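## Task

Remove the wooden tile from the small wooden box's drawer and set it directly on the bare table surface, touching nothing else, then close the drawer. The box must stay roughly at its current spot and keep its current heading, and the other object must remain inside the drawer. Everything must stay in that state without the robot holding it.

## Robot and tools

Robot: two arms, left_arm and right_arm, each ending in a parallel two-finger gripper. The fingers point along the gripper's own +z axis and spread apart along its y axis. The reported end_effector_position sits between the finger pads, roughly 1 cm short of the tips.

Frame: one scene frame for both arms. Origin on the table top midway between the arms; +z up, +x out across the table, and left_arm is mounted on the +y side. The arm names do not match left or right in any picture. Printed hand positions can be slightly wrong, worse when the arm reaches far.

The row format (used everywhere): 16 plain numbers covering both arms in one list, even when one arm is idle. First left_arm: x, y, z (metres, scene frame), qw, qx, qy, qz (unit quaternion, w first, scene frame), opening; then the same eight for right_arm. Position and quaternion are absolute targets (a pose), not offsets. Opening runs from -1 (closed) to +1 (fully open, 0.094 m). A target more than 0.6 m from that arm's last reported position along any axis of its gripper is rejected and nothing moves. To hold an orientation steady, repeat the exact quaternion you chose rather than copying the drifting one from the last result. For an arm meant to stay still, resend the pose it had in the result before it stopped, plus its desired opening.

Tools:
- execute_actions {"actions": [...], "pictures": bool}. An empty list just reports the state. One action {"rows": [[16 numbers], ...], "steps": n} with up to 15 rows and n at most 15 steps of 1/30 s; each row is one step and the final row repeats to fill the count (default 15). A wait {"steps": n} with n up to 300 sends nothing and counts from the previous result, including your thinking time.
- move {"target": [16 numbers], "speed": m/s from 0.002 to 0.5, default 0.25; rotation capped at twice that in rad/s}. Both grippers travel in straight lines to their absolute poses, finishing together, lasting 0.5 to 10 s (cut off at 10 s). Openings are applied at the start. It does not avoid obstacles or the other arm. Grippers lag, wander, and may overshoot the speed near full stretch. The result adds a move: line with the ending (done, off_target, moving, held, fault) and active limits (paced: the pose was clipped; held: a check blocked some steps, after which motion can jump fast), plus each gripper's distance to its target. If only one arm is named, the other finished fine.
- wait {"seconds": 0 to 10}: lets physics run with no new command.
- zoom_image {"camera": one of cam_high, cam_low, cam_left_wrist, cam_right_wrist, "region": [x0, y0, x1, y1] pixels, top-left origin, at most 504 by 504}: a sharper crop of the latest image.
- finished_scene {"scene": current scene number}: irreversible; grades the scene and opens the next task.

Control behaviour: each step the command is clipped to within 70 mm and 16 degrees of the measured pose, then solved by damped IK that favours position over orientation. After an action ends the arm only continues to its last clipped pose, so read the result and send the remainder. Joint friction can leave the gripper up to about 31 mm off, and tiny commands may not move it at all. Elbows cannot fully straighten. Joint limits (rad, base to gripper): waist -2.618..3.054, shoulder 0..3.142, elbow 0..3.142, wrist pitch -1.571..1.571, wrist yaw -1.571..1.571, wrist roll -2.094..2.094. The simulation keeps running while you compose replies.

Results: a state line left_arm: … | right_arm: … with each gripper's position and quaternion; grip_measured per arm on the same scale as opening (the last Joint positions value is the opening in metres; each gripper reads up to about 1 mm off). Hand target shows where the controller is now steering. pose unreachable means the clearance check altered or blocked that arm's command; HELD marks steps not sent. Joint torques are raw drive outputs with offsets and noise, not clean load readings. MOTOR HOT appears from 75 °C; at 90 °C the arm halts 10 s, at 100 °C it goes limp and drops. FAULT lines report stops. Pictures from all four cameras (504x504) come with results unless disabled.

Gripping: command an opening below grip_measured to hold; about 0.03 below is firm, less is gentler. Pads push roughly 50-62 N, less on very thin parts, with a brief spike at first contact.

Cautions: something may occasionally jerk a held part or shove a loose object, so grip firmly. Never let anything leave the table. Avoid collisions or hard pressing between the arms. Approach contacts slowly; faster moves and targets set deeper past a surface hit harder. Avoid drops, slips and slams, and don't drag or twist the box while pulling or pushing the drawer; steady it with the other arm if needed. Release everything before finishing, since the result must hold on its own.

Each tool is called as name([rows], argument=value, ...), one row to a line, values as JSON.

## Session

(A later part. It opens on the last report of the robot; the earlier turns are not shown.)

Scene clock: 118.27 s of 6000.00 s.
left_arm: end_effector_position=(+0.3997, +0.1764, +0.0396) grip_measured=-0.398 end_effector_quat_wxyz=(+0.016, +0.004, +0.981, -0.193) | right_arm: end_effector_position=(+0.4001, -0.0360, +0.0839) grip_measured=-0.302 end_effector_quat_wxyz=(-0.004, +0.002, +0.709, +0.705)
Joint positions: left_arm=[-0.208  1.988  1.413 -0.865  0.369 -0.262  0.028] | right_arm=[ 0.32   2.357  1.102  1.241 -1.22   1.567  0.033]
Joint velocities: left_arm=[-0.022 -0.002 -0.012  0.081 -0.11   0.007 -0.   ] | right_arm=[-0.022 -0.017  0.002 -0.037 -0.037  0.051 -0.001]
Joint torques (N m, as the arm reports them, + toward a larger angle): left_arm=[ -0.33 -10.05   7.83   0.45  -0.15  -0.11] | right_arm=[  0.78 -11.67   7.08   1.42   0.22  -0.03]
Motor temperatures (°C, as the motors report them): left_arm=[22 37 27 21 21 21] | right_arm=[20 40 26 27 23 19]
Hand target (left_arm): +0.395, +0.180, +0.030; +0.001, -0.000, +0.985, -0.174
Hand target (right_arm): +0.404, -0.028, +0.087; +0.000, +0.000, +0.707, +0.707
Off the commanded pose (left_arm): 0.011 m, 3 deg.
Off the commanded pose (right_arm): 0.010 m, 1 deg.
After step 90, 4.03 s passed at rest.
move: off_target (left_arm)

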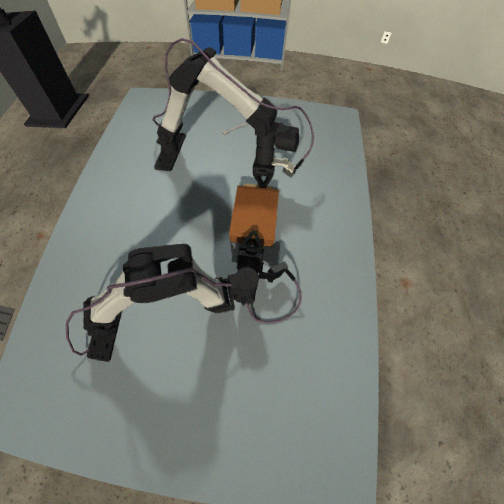

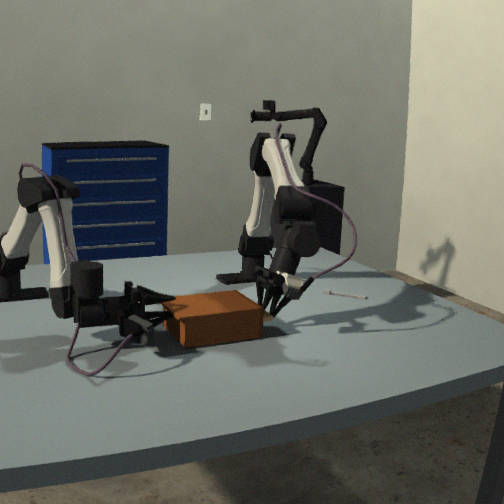

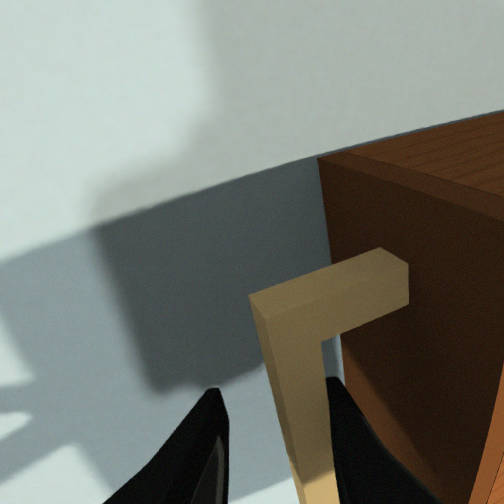

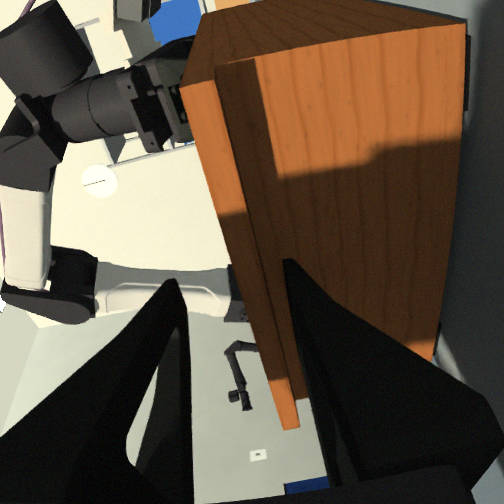

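move(target=[0.4,0.17,0.035,0,0,0.985,-0.174,-0.78,0.4,-0.036,0.072,0,0,0.707,0.707,-0.9], speed=0.03)

Scene clock: 125.27 s of 6000.00 s.
left_arm: end_effector_position=(+0.3993, +0.1718, +0.0420) grip_measured=-0.766 end_effector_quat_wxyz=(+0.009, +0.000, +0.983, -0.185) | right_arm: end_effector_position=(+0.3992, -0.0370, +0.0767) grip_measured=-0.864 end_effector_quat_wxyz=(+0.005, -0.008, +0.706, +0.708)
Joint positions: left_arm=[-0.226  2.     1.446 -0.898  0.354 -0.285  0.011] | right_arm=[ 0.319  2.388  1.102  1.291 -1.224  1.558  0.006]
Joint velocities: left_arm=[-0.017 -0.002  0.017  0.022  0.081 -0.066 -0.   ] | right_arm=[ 0.002 -0.022 -0.007 -0.037 -0.022 -0.022  0.001]
Joint torques (N m, as the arm reports them, + toward a larger angle): left_arm=[-0.73 -9.61  9.06  0.54 -0.06 -0.09] | right_arm=[ -0.11 -11.49   4.85   1.47   0.08   0.09]
Motor temperatures (°C, as the motors report them): left_arm=[22 36 27 21 21 21] | right_arm=[20 40 27 28 23 19]
Hand target (left_arm): +0.400, +0.170, +0.035; +0.000, -0.000, +0.985, -0.174
Hand target (right_arm): +0.400, -0.036, +0.072; -0.000, +0.000, +0.707, +0.707
Off the commanded pose (left_arm): 0.007 m, 2 deg.
Off the commanded pose (right_arm): 0.005 m, 1 deg.
After step 90, 2.90 s passed at rest.
move: done

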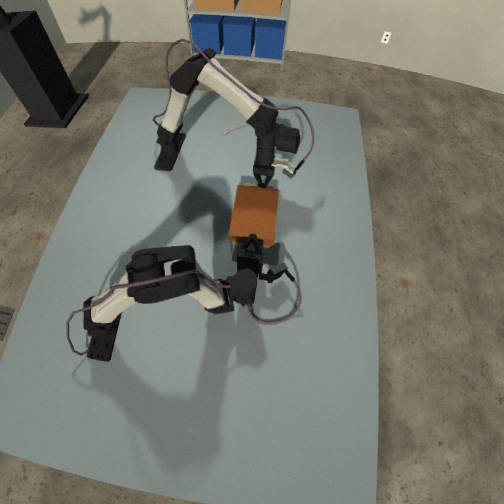

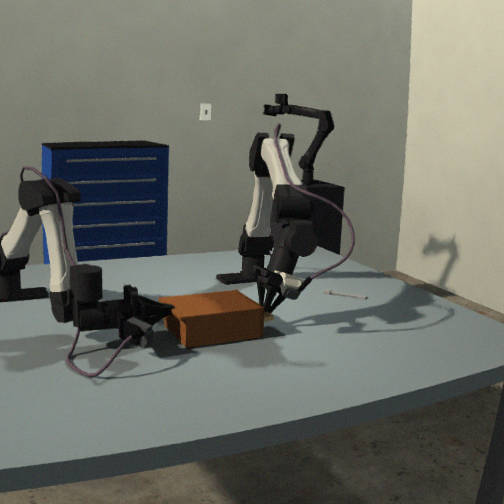

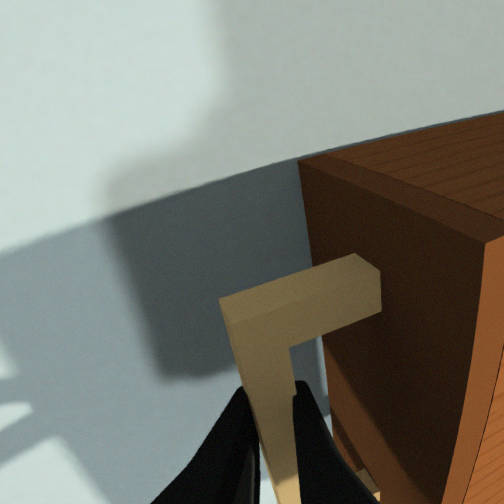

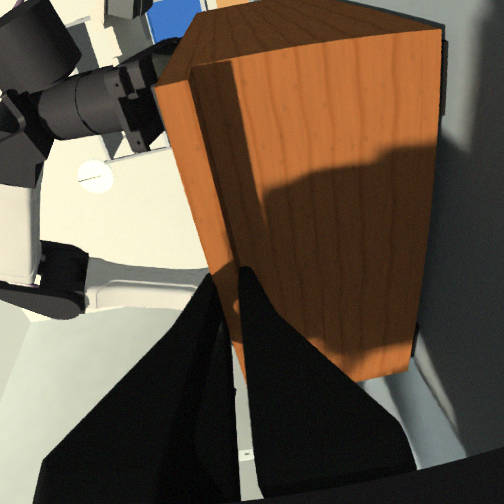

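move(target=[0.4,0.195,0.04,0,0,0.985,-0.174,-0.81,0.398,-0.133,0.075,0,0,0.707,0.707,-0.9], speed=0.04)

Scene clock: 133.50 s of 6000.00 s.
left_arm: end_effector_position=(+0.3981, +0.1778, +0.0433) grip_measured=-0.783 end_effector_quat_wxyz=(+0.003, +0.005, +0.981, -0.195) | right_arm: end_effector_position=(+0.4009, -0.1194, +0.0747) grip_measured=-0.864 end_effector_quat_wxyz=(+0.003, -0.012, +0.706, +0.708)
Joint positions: left_arm=[-0.201  2.     1.447 -0.915  0.38  -0.249  0.01 ] | right_arm=[ 0.119  2.364  1.02   1.358 -1.433  1.563  0.006]
Joint velocities: left_arm=[-0.012  0.002  0.002 -0.081  0.051 -0.081  0.001] | right_arm=[ 0.012 -0.007  0.002 -0.037 -0.066 -0.051 -0.001]
Joint torques (N m, as the arm reports them, + toward a larger angle): left_arm=[  2.09 -11.42   8.2    0.34  -0.18   0.21] | right_arm=[ -2.82 -13.15   1.88   1.29  -0.14  -0.01]
Motor temperatures (°C, as the motors report them): left_arm=[22 36 28 21 21 21] | right_arm=[20 40 26 28 23 19]
Hand target (left_arm): +0.400, +0.194, +0.040; +0.001, -0.000, +0.985, -0.175
Hand target (right_arm): +0.399, -0.133, +0.074; +0.000, -0.000, +0.707, +0.707
Off the commanded pose (left_arm): 0.018 m, 3 deg.
Off the commanded pose (right_arm): 0.014 m, 1 deg.
After step 90, 2.50 s passed at rest.
move: off_target (left_arm, right_arm)

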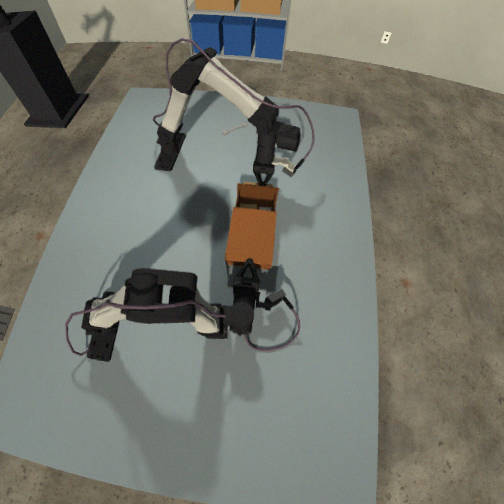

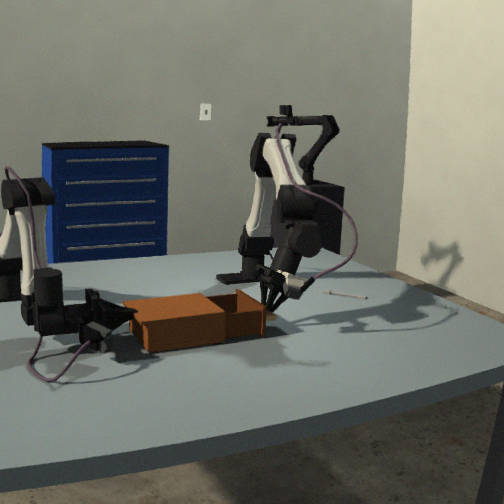

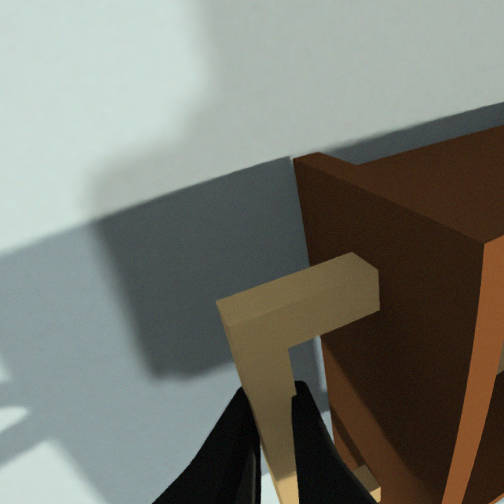

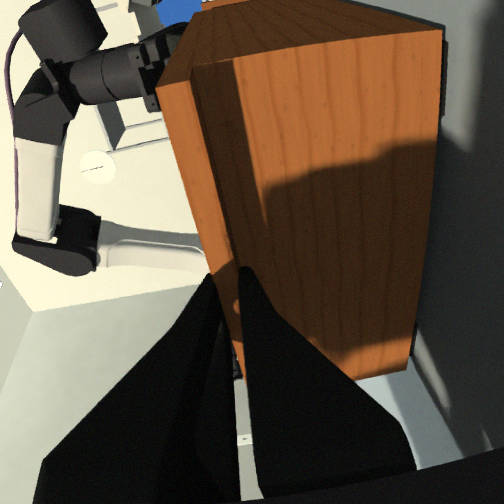

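move(target=[0.4,0.225,0.04,0,0,0.985,-0.174,-0.82,0.39,-0.143,0.075,0,0,0.707,0.707,-0.9], speed=0.04)

move(target=[0.4,0.21,0.04,0,0,0.985,-0.174,-0.4,0.39,-0.133,0.075,0,0,0.707,0.707,-0.9], speed=0.04)

move(target=[0.4,0.225,0.11,0,0,0.985,-0.174,-0.4,0.39,-0.133,0.075,0,0,0.707,0.707,-0.9], speed=0.1)

move(target=[0.37,0.12,0.16,0,0,1,0,0,0.39,-0.133,0.075,0,0,0.707,0.707,-0.9], speed=0.15)

Scene clock: 145.53 s of 6000.00 s.
left_arm: end_effector_position=(+0.4026, +0.2141, +0.0416) grip_measured=-0.783 end_effector_quat_wxyz=(+0.005, +0.006, +0.983, -0.184) | right_arm: end_effector_position=(+0.3972, -0.1337, +0.0745) grip_measured=-0.864 end_effector_quat_wxyz=(+0.011, -0.004, +0.706, +0.708)
Joint positions: left_arm=[-0.114  2.     1.447 -0.951  0.364 -0.153  0.01 ] | right_arm=[ 0.085  2.349  0.976  1.387 -1.444  1.563  0.006]
Joint velocities: left_arm=[ 0.007 -0.002 -0.017 -0.081 -0.022 -0.081  0.   ] | right_arm=[-0.007  0.002 -0.007 -0.037 -0.037  0.007 -0.001]
Joint torques (N m, as the arm reports them, + toward a larger angle): left_arm=[  1.41 -12.19   6.81   0.39  -0.01   0.05] | right_arm=[ -1.9  -12.82   1.74   1.33  -0.22  -0.01]
Motor temperatures (°C, as the motors report them): left_arm=[22 37 28 21 21 21] | right_arm=[20 42 26 28 23 19]
Hand target (left_arm): +0.400, +0.224, +0.040; +0.001, -0.000, +0.984, -0.175
Hand target (right_arm): +0.390, -0.143, +0.075; +0.000, -0.000, +0.707, +0.707
Off the commanded pose (left_arm): 0.011 m, 1 deg.
Off the commanded pose (right_arm): 0.012 m, 1 deg.
After step 90, 7.53 s passed at rest.
move: off_target (left_arm, right_arm)

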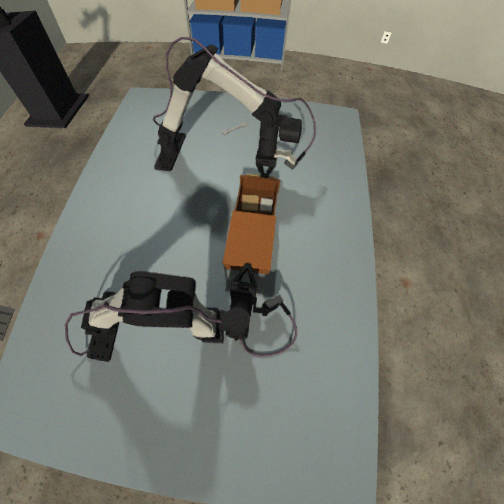

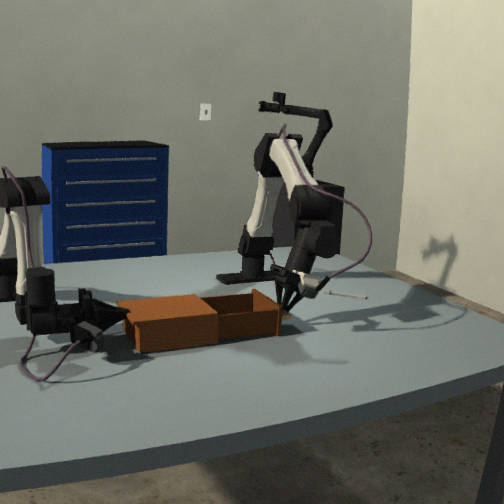

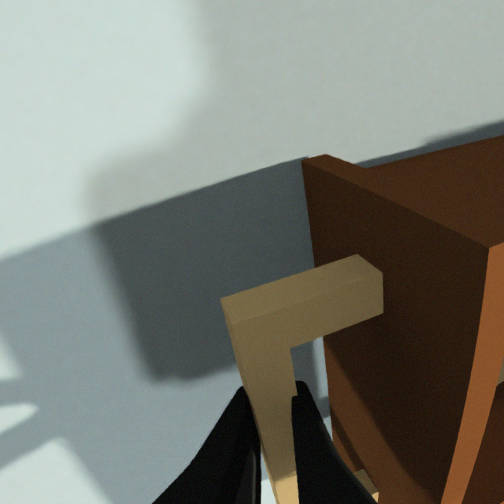

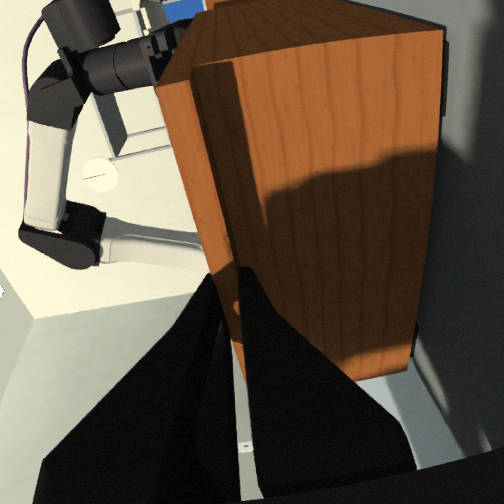

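Scene clock: 146.27 s of 6000.00 s.
left_arm: end_effector_position=(+0.4020, +0.2131, +0.0408) grip_measured=-0.402 end_effector_quat_wxyz=(+0.003, -0.001, +0.984, -0.178) | right_arm: end_effector_position=(+0.3972, -0.1335, +0.0746) grip_measured=-0.864 end_effector_quat_wxyz=(+0.011, -0.005, +0.706, +0.708)
Joint positions: left_arm=[-0.122  2.     1.447 -0.951  0.351 -0.173  0.028] | right_arm=[ 0.086  2.349  0.976  1.388 -1.443  1.563  0.006]
Joint velocities: left_arm=[ 0.002  0.012  0.012  0.037  0.022 -0.066 -0.001] | right_arm=[-0.007 -0.007 -0.002  0.007 -0.022 -0.022  0.   ]
Joint torques (N m, as the arm reports them, + toward a larger angle): left_arm=[ -0.71 -11.82   7.32   0.49   0.06  -0.09] | right_arm=[ -0.17 -12.85   1.99   1.3    0.     0.07]
Motor temperatures (°C, as the motors report them): left_arm=[22 37 28 21 21 21] | right_arm=[20 42 26 28 23 19]
Hand target (left_arm): +0.400, +0.210, +0.040; +0.000, -0.000, +0.985, -0.174
Hand target (right_arm): +0.390, -0.133, +0.075; +0.000, -0.000, +0.707, +0.707
Off the commanded pose (left_arm): 0.004 m, 1 deg.
Off the commanded pose (right_arm): 0.007 m, 1 deg.
move: done

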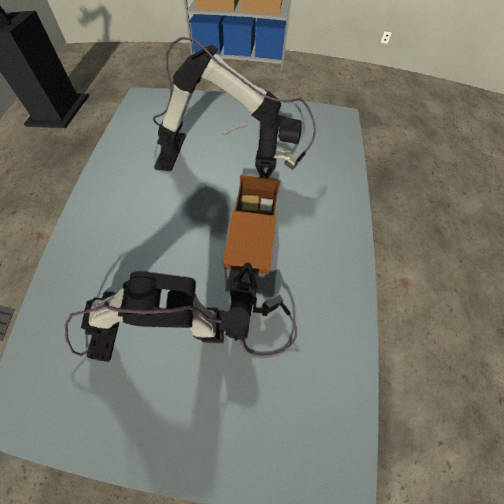

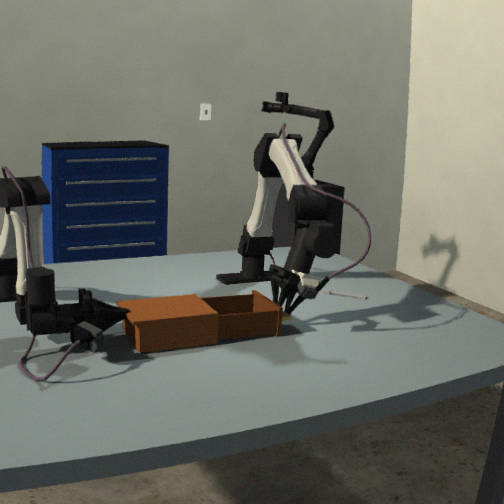

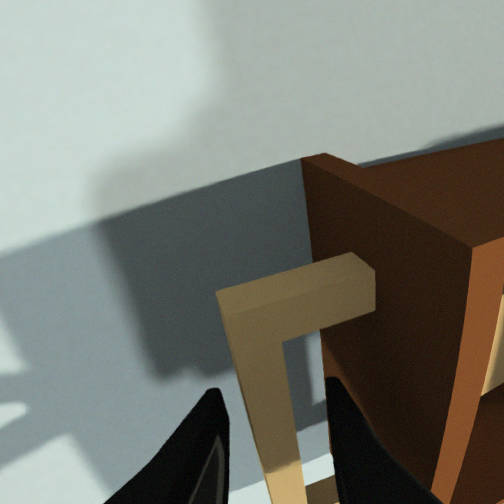

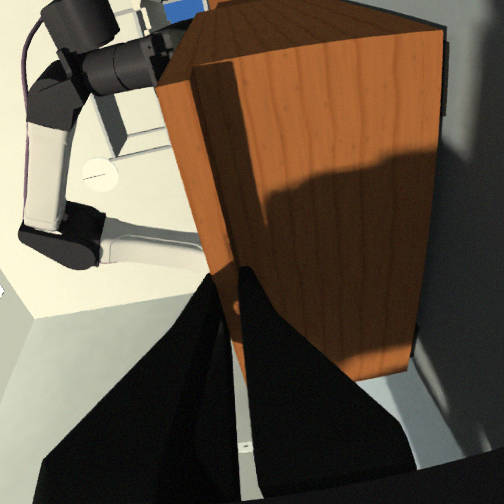

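Scene clock: 147.57 s of 6000.00 s.
left_arm: end_effector_position=(+0.3961, +0.2201, +0.1023) grip_measured=-0.402 end_effector_quat_wxyz=(-0.010, -0.001, +0.985, -0.175) | right_arm: end_effector_position=(+0.3972, -0.1335, +0.0746) grip_measured=-0.864 end_effector_quat_wxyz=(+0.011, -0.004, +0.706, +0.708)
Joint positions: left_arm=[-0.106  1.954  1.631 -1.215  0.351 -0.152  0.028] | right_arm=[ 0.086  2.349  0.976  1.388 -1.443  1.564  0.006]
Joint velocities: left_arm=[-0.012  0.007 -0.032  0.007 -0.037  0.051  0.   ] | right_arm=[-0.002  0.007 -0.007  0.037 -0.007 -0.037  0.   ]
Joint torques (N m, as the arm reports them, + toward a larger angle): left_arm=[  0.98 -12.03   9.58   0.35   0.07   0.07] | right_arm=[ -0.04 -12.95   2.16   1.29  -0.04   0.09]
Motor temperatures (°C, as the motors report them): left_arm=[22 37 28 21 21 21] | right_arm=[20 42 26 28 23 19]
Hand target (left_arm): +0.400, +0.225, +0.110; +0.000, -0.000, +0.985, -0.174
Hand target (right_arm): +0.390, -0.133, +0.075; -0.000, +0.000, +0.707, +0.707
Off the commanded pose (left_arm): 0.010 m, 1 deg.
Off the commanded pose (right_arm): 0.007 m, 1 deg.
move: done

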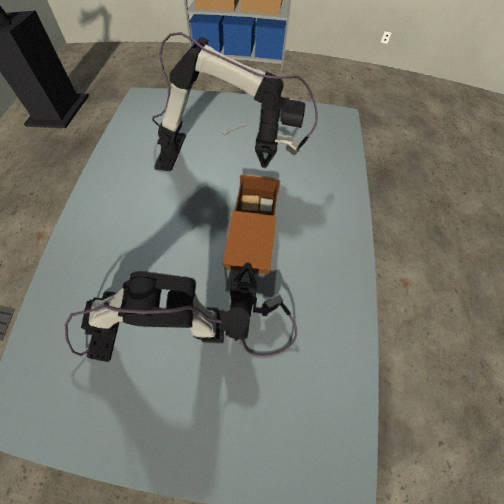

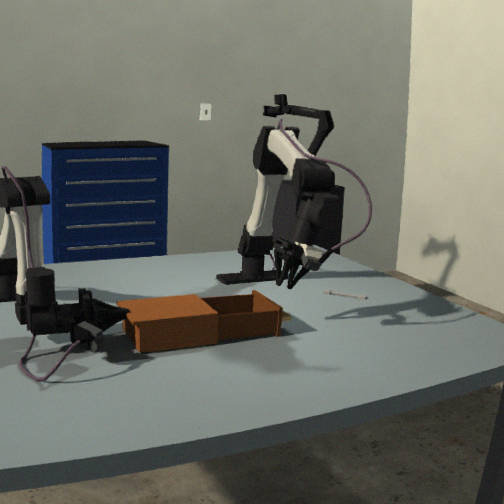

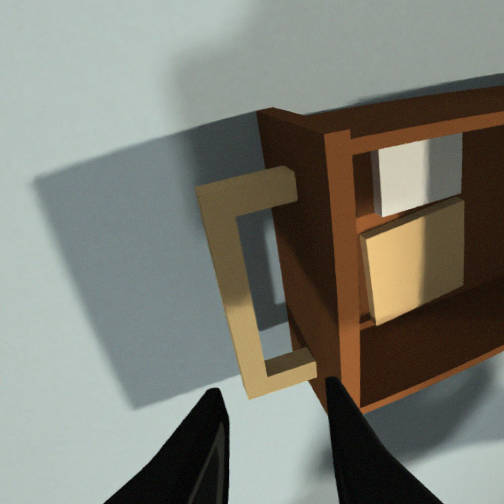

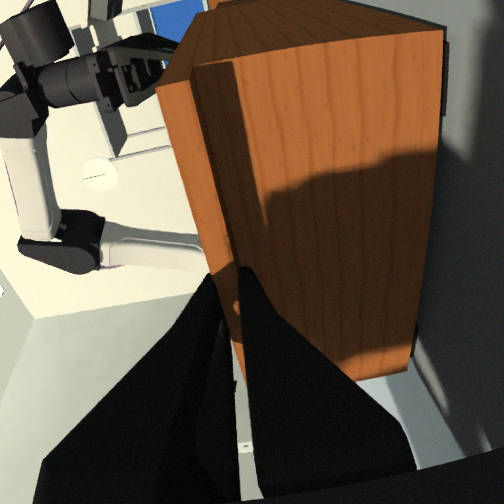

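Scene clock: 149.40 s of 6000.00 s.
left_arm: end_effector_position=(+0.3682, +0.1244, +0.1600) grip_measured=-0.002 end_effector_quat_wxyz=(+0.005, +0.002, +1.000, -0.001) | right_arm: end_effector_position=(+0.3972, -0.1335, +0.0746) grip_measured=-0.864 end_effector_quat_wxyz=(+0.011, -0.004, +0.706, +0.708)
Joint positions: left_arm=[-0.517  2.086  2.097 -1.572 -0.003 -0.55   0.047] | right_arm=[ 0.086  2.349  0.976  1.388 -1.443  1.564  0.006]
Joint velocities: left_arm=[-0.002 -0.012  0.007 -0.037 -0.066 -0.125  0.   ] | right_arm=[-0.012 -0.007 -0.007 -0.037 -0.007  0.022  0.001]
Joint torques (N m, as the arm reports them, + toward a larger angle): left_arm=[ -0.16 -11.12   9.37   0.28  -0.15  -0.15] | right_arm=[ -0.01 -12.85   1.98   1.29   0.01   0.05]
Motor temperatures (°C, as the motors report them): left_arm=[22 37 29 21 21 21] | right_arm=[20 42 25 28 23 19]
Hand target (left_arm): +0.370, +0.123, +0.160; +0.005, -0.001, +1.000, +0.003
Hand target (right_arm): +0.390, -0.133, +0.075; -0.000, -0.000, +0.707, +0.707
Off the commanded pose (left_arm): 0.005 m, 1 deg.
Off the commanded pose (right_arm): 0.007 m, 1 deg.
joint sent to its limit (left arm) — the command would take joint 4 (wrist pitch) past its lower limit, so that joint was sent only as far as its limit.
move: done

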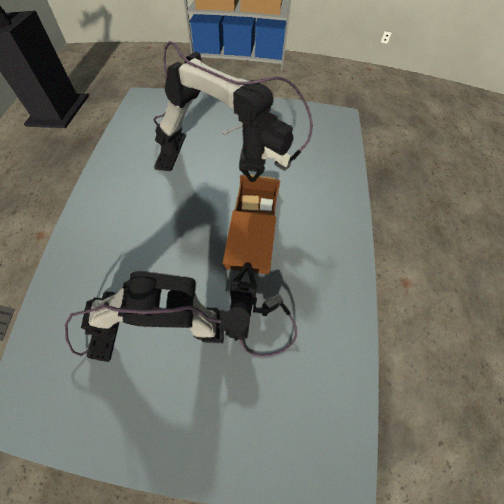

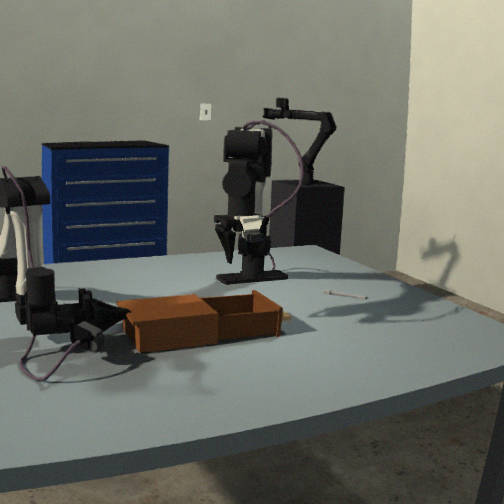

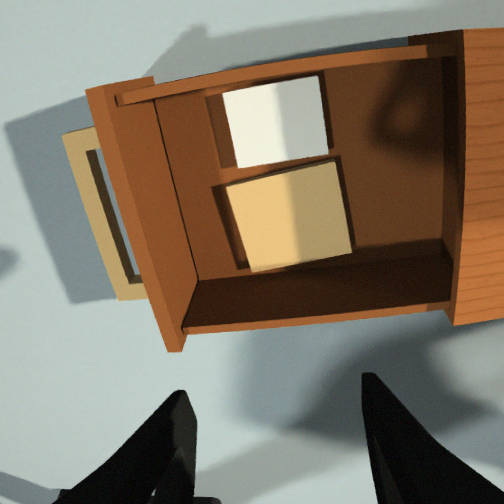

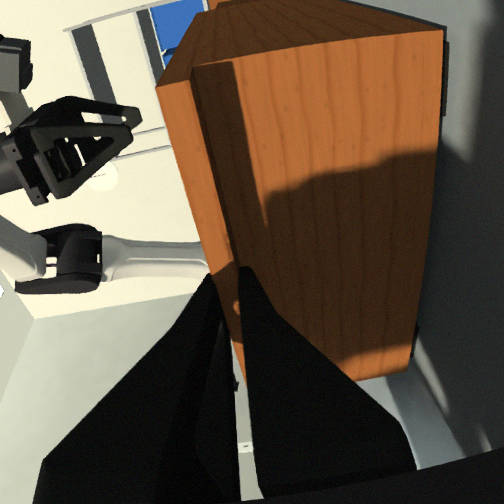

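move(target=[0.375,0.11,0.075,0,0,1,0,0.6,0.39,-0.133,0.075,0,0,0.707,0.707,-0.9], speed=0.1)

Scene clock: 157.13 s of 6000.00 s.
left_arm: end_effector_position=(+0.3795, +0.1133, +0.0853) grip_measured=+0.598 end_effector_quat_wxyz=(+0.009, -0.001, +1.000, -0.004) | right_arm: end_effector_position=(+0.3972, -0.1335, +0.0746) grip_measured=-0.864 end_effector_quat_wxyz=(+0.011, -0.004, +0.706, +0.708)
Joint positions: left_arm=[-0.525  2.108  1.832 -1.275 -0.003 -0.566  0.075] | right_arm=[ 0.086  2.349  0.976  1.388 -1.443  1.564  0.006]
Joint velocities: left_arm=[ 0.002 -0.002  0.012 -0.022 -0.066  0.066  0.001] | right_arm=[-0.002 -0.007 -0.017  0.066  0.007  0.051  0.   ]
Joint torques (N m, as the arm reports them, + toward a larger angle): left_arm=[ -0.74 -12.17   5.66   0.53  -0.08  -0.16] | right_arm=[ -0.08 -12.67   1.94   1.34  -0.03   0.03]
Motor temperatures (°C, as the motors report them): left_arm=[22 37 29 21 21 21] | right_arm=[20 42 25 29 23 19]
Hand target (left_arm): +0.374, +0.111, +0.075; -0.000, +0.000, +1.000, +0.000
Hand target (right_arm): +0.390, -0.133, +0.075; -0.000, -0.000, +0.707, +0.707
Off the commanded pose (left_arm): 0.012 m, 1 deg.
Off the commanded pose (right_arm): 0.007 m, 1 deg.
After step 90, 3.33 s passed at rest.
move: off_target (left_arm)

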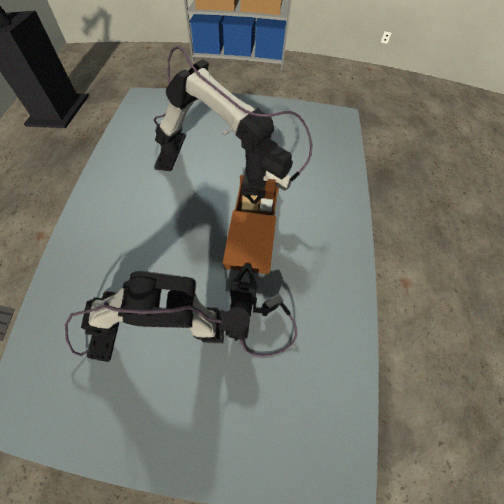

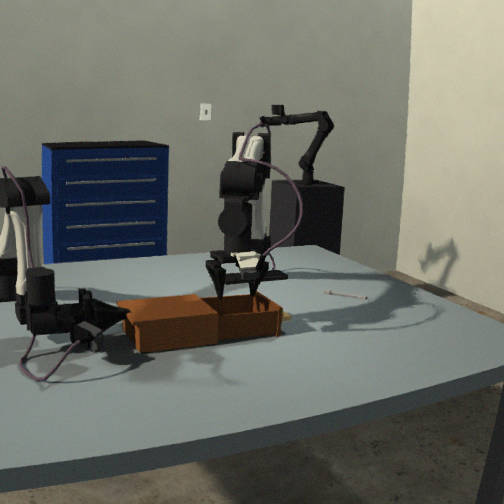

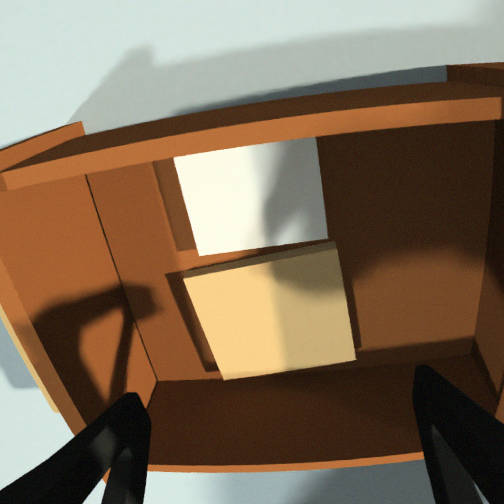

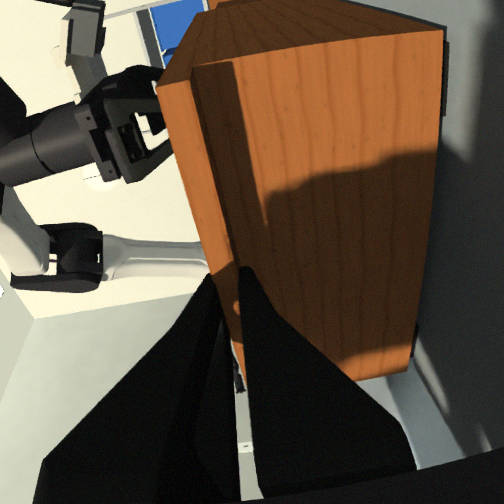

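Centered.

move(target=[0.373,0.111,0.02,0,0,1,0,0.55,0.39,-0.133,0.075,0,0,0.707,0.707,-0.9], speed=0.05)

Scene clock: 164.53 s of 6000.00 s.
left_arm: end_effector_position=(+0.3800, +0.1130, +0.0321) grip_measured=+0.552 end_effector_quat_wxyz=(+0.011, -0.001, +1.000, -0.005) | right_arm: end_effector_position=(+0.3972, -0.1335, +0.0746) grip_measured=-0.864 end_effector_quat_wxyz=(+0.011, -0.004, +0.706, +0.708)
Joint positions: left_arm=[-0.525  2.135  1.661 -1.071 -0.003 -0.567  0.073] | right_arm=[ 0.086  2.349  0.976  1.388 -1.443  1.564  0.006]
Joint velocities: left_arm=[-0.012 -0.002 -0.002 -0.095  0.007  0.037  0.   ] | right_arm=[-0.002 -0.002  0.002 -0.066 -0.022  0.081  0.001]
Joint torques (N m, as the arm reports them, + toward a larger angle): left_arm=[ -0.75 -12.04   5.27   0.55  -0.08  -0.15] | right_arm=[ -0.1  -12.83   1.99   1.33   0.     0.06]
Motor temperatures (°C, as the motors report them): left_arm=[22 37 29 21 21 21] | right_arm=[20 43 25 29 23 19]
Hand target (left_arm): +0.372, +0.112, +0.021; -0.000, -0.000, +1.000, +0.000
Hand target (right_arm): +0.390, -0.133, +0.075; -0.000, -0.000, +0.707, +0.707
Off the commanded pose (left_arm): 0.014 m, 1 deg.
Off the commanded pose (right_arm): 0.007 m, 1 deg.
After step 90, 2.63 s passed at rest.
move: off_target (left_arm)

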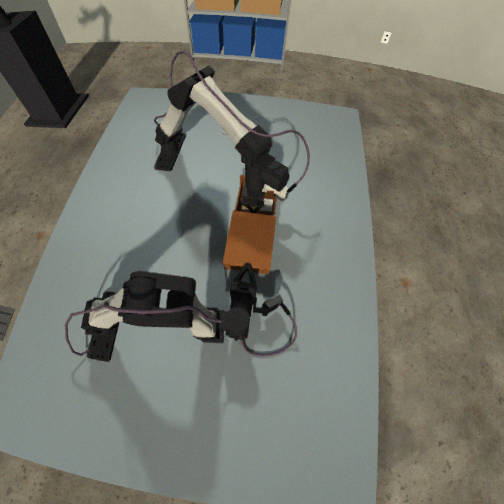

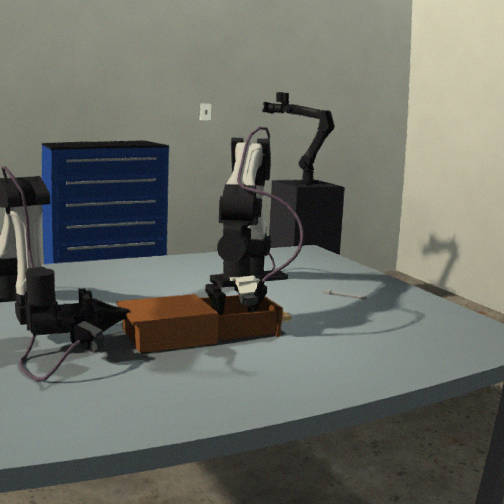

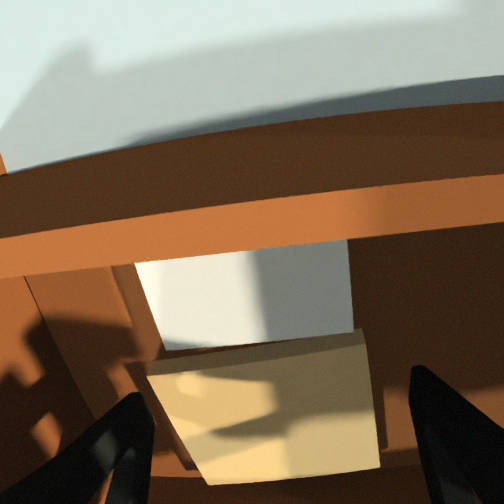

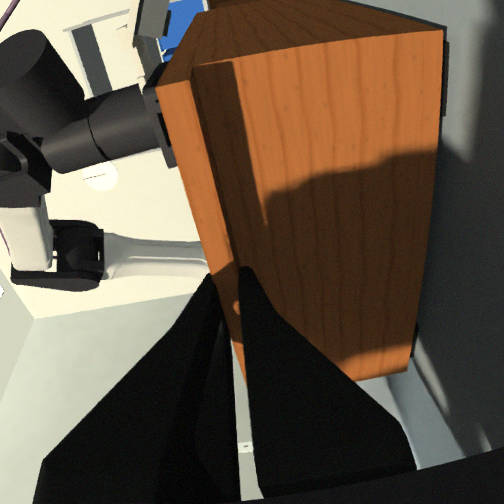

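move(target=[0.363,0.115,0.01,0,0,1,0,0.5,0.39,-0.133,0.075,0,0,0.707,0.707,-0.9], speed=0.03)

move(target=[0.363,0.115,0.01,0,0,1,0,0.05,0.39,-0.133,0.075,0,0,0.707,0.707,-0.9], speed=0.03)

Scene clock: 171.90 s of 6000.00 s.
left_arm: end_effector_position=(+0.3752, +0.1157, +0.0228) grip_measured=+0.502 end_effector_quat_wxyz=(+0.015, -0.004, +1.000, -0.008) | right_arm: end_effector_position=(+0.3972, -0.1335, +0.0746) grip_measured=-0.864 end_effector_quat_wxyz=(+0.011, -0.004, +0.706, +0.708)
Joint positions: left_arm=[-0.525  2.115  1.59  -1.012 -0.002 -0.572  0.071] | right_arm=[ 0.086  2.349  0.976  1.388 -1.443  1.564  0.006]
Joint velocities: left_arm=[-0.002  0.002  0.002  0.022 -0.007  0.007  0.001] | right_arm=[-0.012 -0.017 -0.012  0.022 -0.037 -0.007  0.001]
Joint torques (N m, as the arm reports them, + toward a larger angle): left_arm=[ -1.11 -12.3    4.     0.55  -0.1   -0.13] | right_arm=[ -0.05 -12.95   1.78   1.32   0.02   0.02]
Motor temperatures (°C, as the motors report them): left_arm=[22 38 28 21 21 21] | right_arm=[20 43 25 29 23 19]
Hand target (left_arm): +0.363, +0.116, +0.011; -0.000, -0.000, +1.000, +0.001
Hand target (right_arm): +0.390, -0.133, +0.075; -0.000, -0.000, +0.707, +0.707
Off the commanded pose (left_arm): 0.018 m, 2 deg.
Off the commanded pose (right_arm): 0.007 m, 1 deg.
After step 90, 3.20 s passed at rest.
move: off_target (left_arm)

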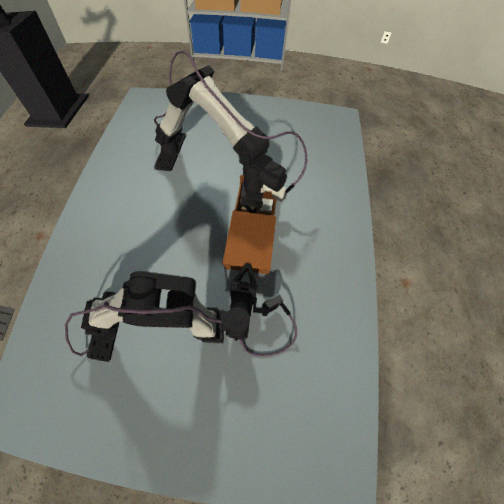

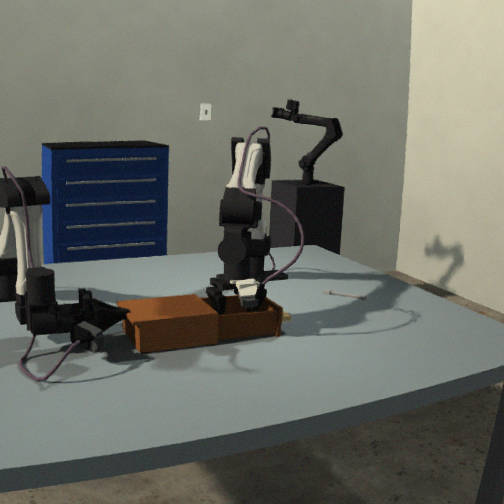

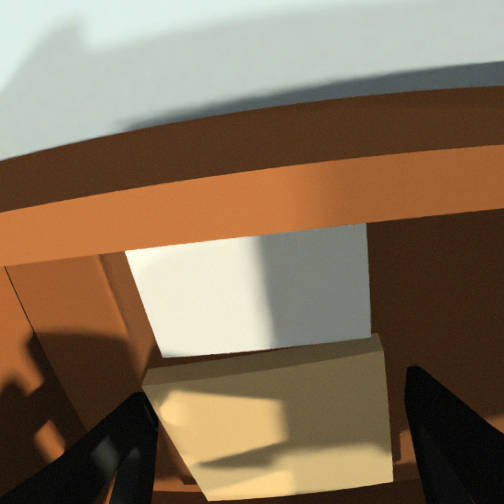

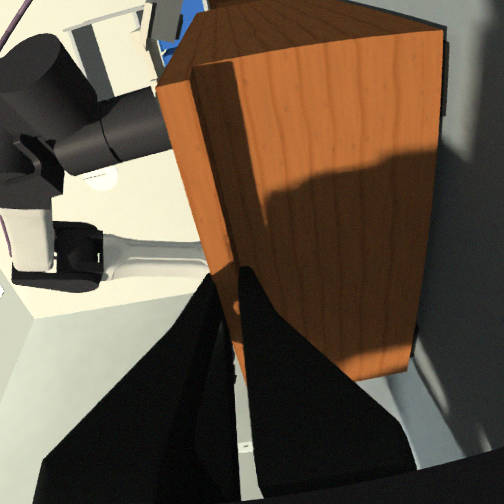

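Scene clock: 172.73 s of 6000.00 s.
left_arm: end_effector_position=(+0.3753, +0.1152, +0.0233) grip_measured=+0.256 end_effector_quat_wxyz=(+0.015, -0.004, +1.000, -0.010) | right_arm: end_effector_position=(+0.3972, -0.1335, +0.0746) grip_measured=-0.864 end_effector_quat_wxyz=(+0.011, -0.004, +0.706, +0.708)
Joint positions: left_arm=[-0.525  2.114  1.59  -1.011  0.    -0.572  0.059] | right_arm=[ 0.086  2.349  0.976  1.388 -1.443  1.564  0.006]
Joint velocities: left_arm=[-0.017 -0.002  0.002  0.037  0.007  0.022 -0.001] | right_arm=[ 0.007  0.002  0.007 -0.037  0.051 -0.007  0.001]
Joint torques (N m, as the arm reports them, + toward a larger angle): left_arm=[ -1.11 -12.16   4.11   0.54  -0.11  -0.15] | right_arm=[ -0.13 -12.67   1.9    1.32   0.02   0.04]
Motor temperatures (°C, as the motors report them): left_arm=[22 38 28 21 21 21] | right_arm=[20 43 25 29 23 19]
Hand target (left_arm): +0.363, +0.116, +0.011; +0.000, -0.000, +1.000, +0.001
Hand target (right_arm): +0.390, -0.133, +0.075; -0.000, -0.000, +0.707, +0.707
Off the commanded pose (left_arm): 0.018 m, 2 deg.
Off the commanded pose (right_arm): 0.007 m, 1 deg.
move: off_target (left_arm)

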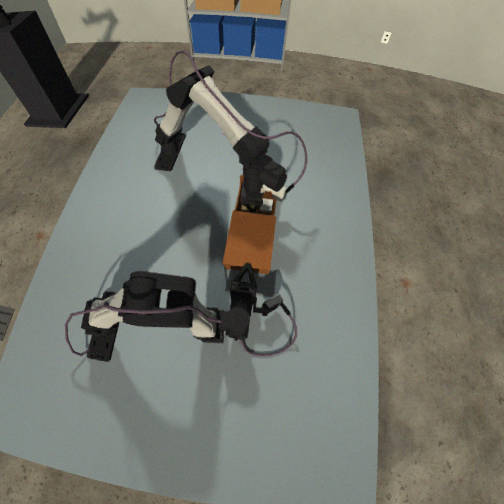

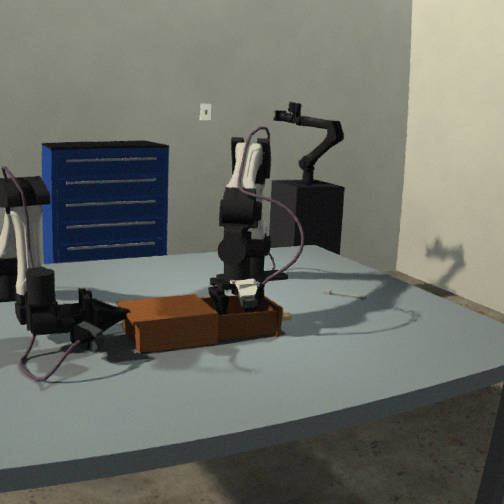

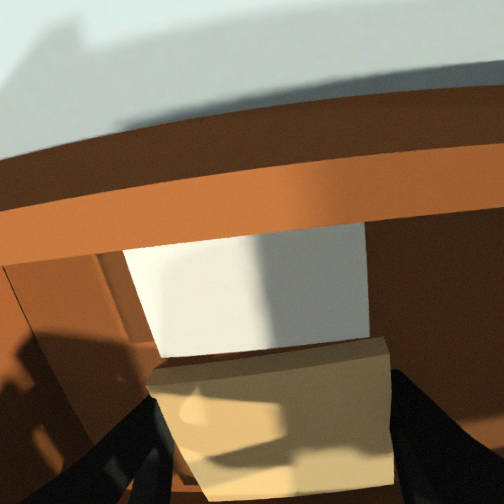

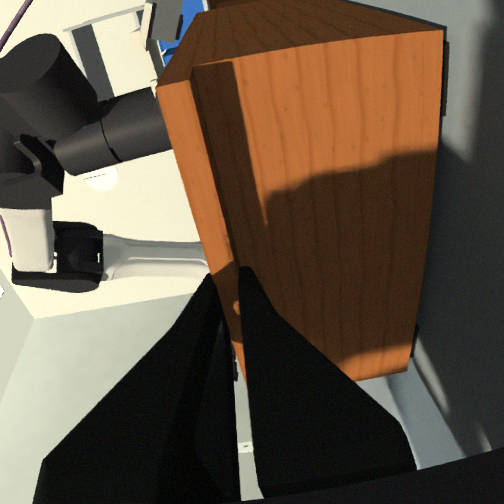

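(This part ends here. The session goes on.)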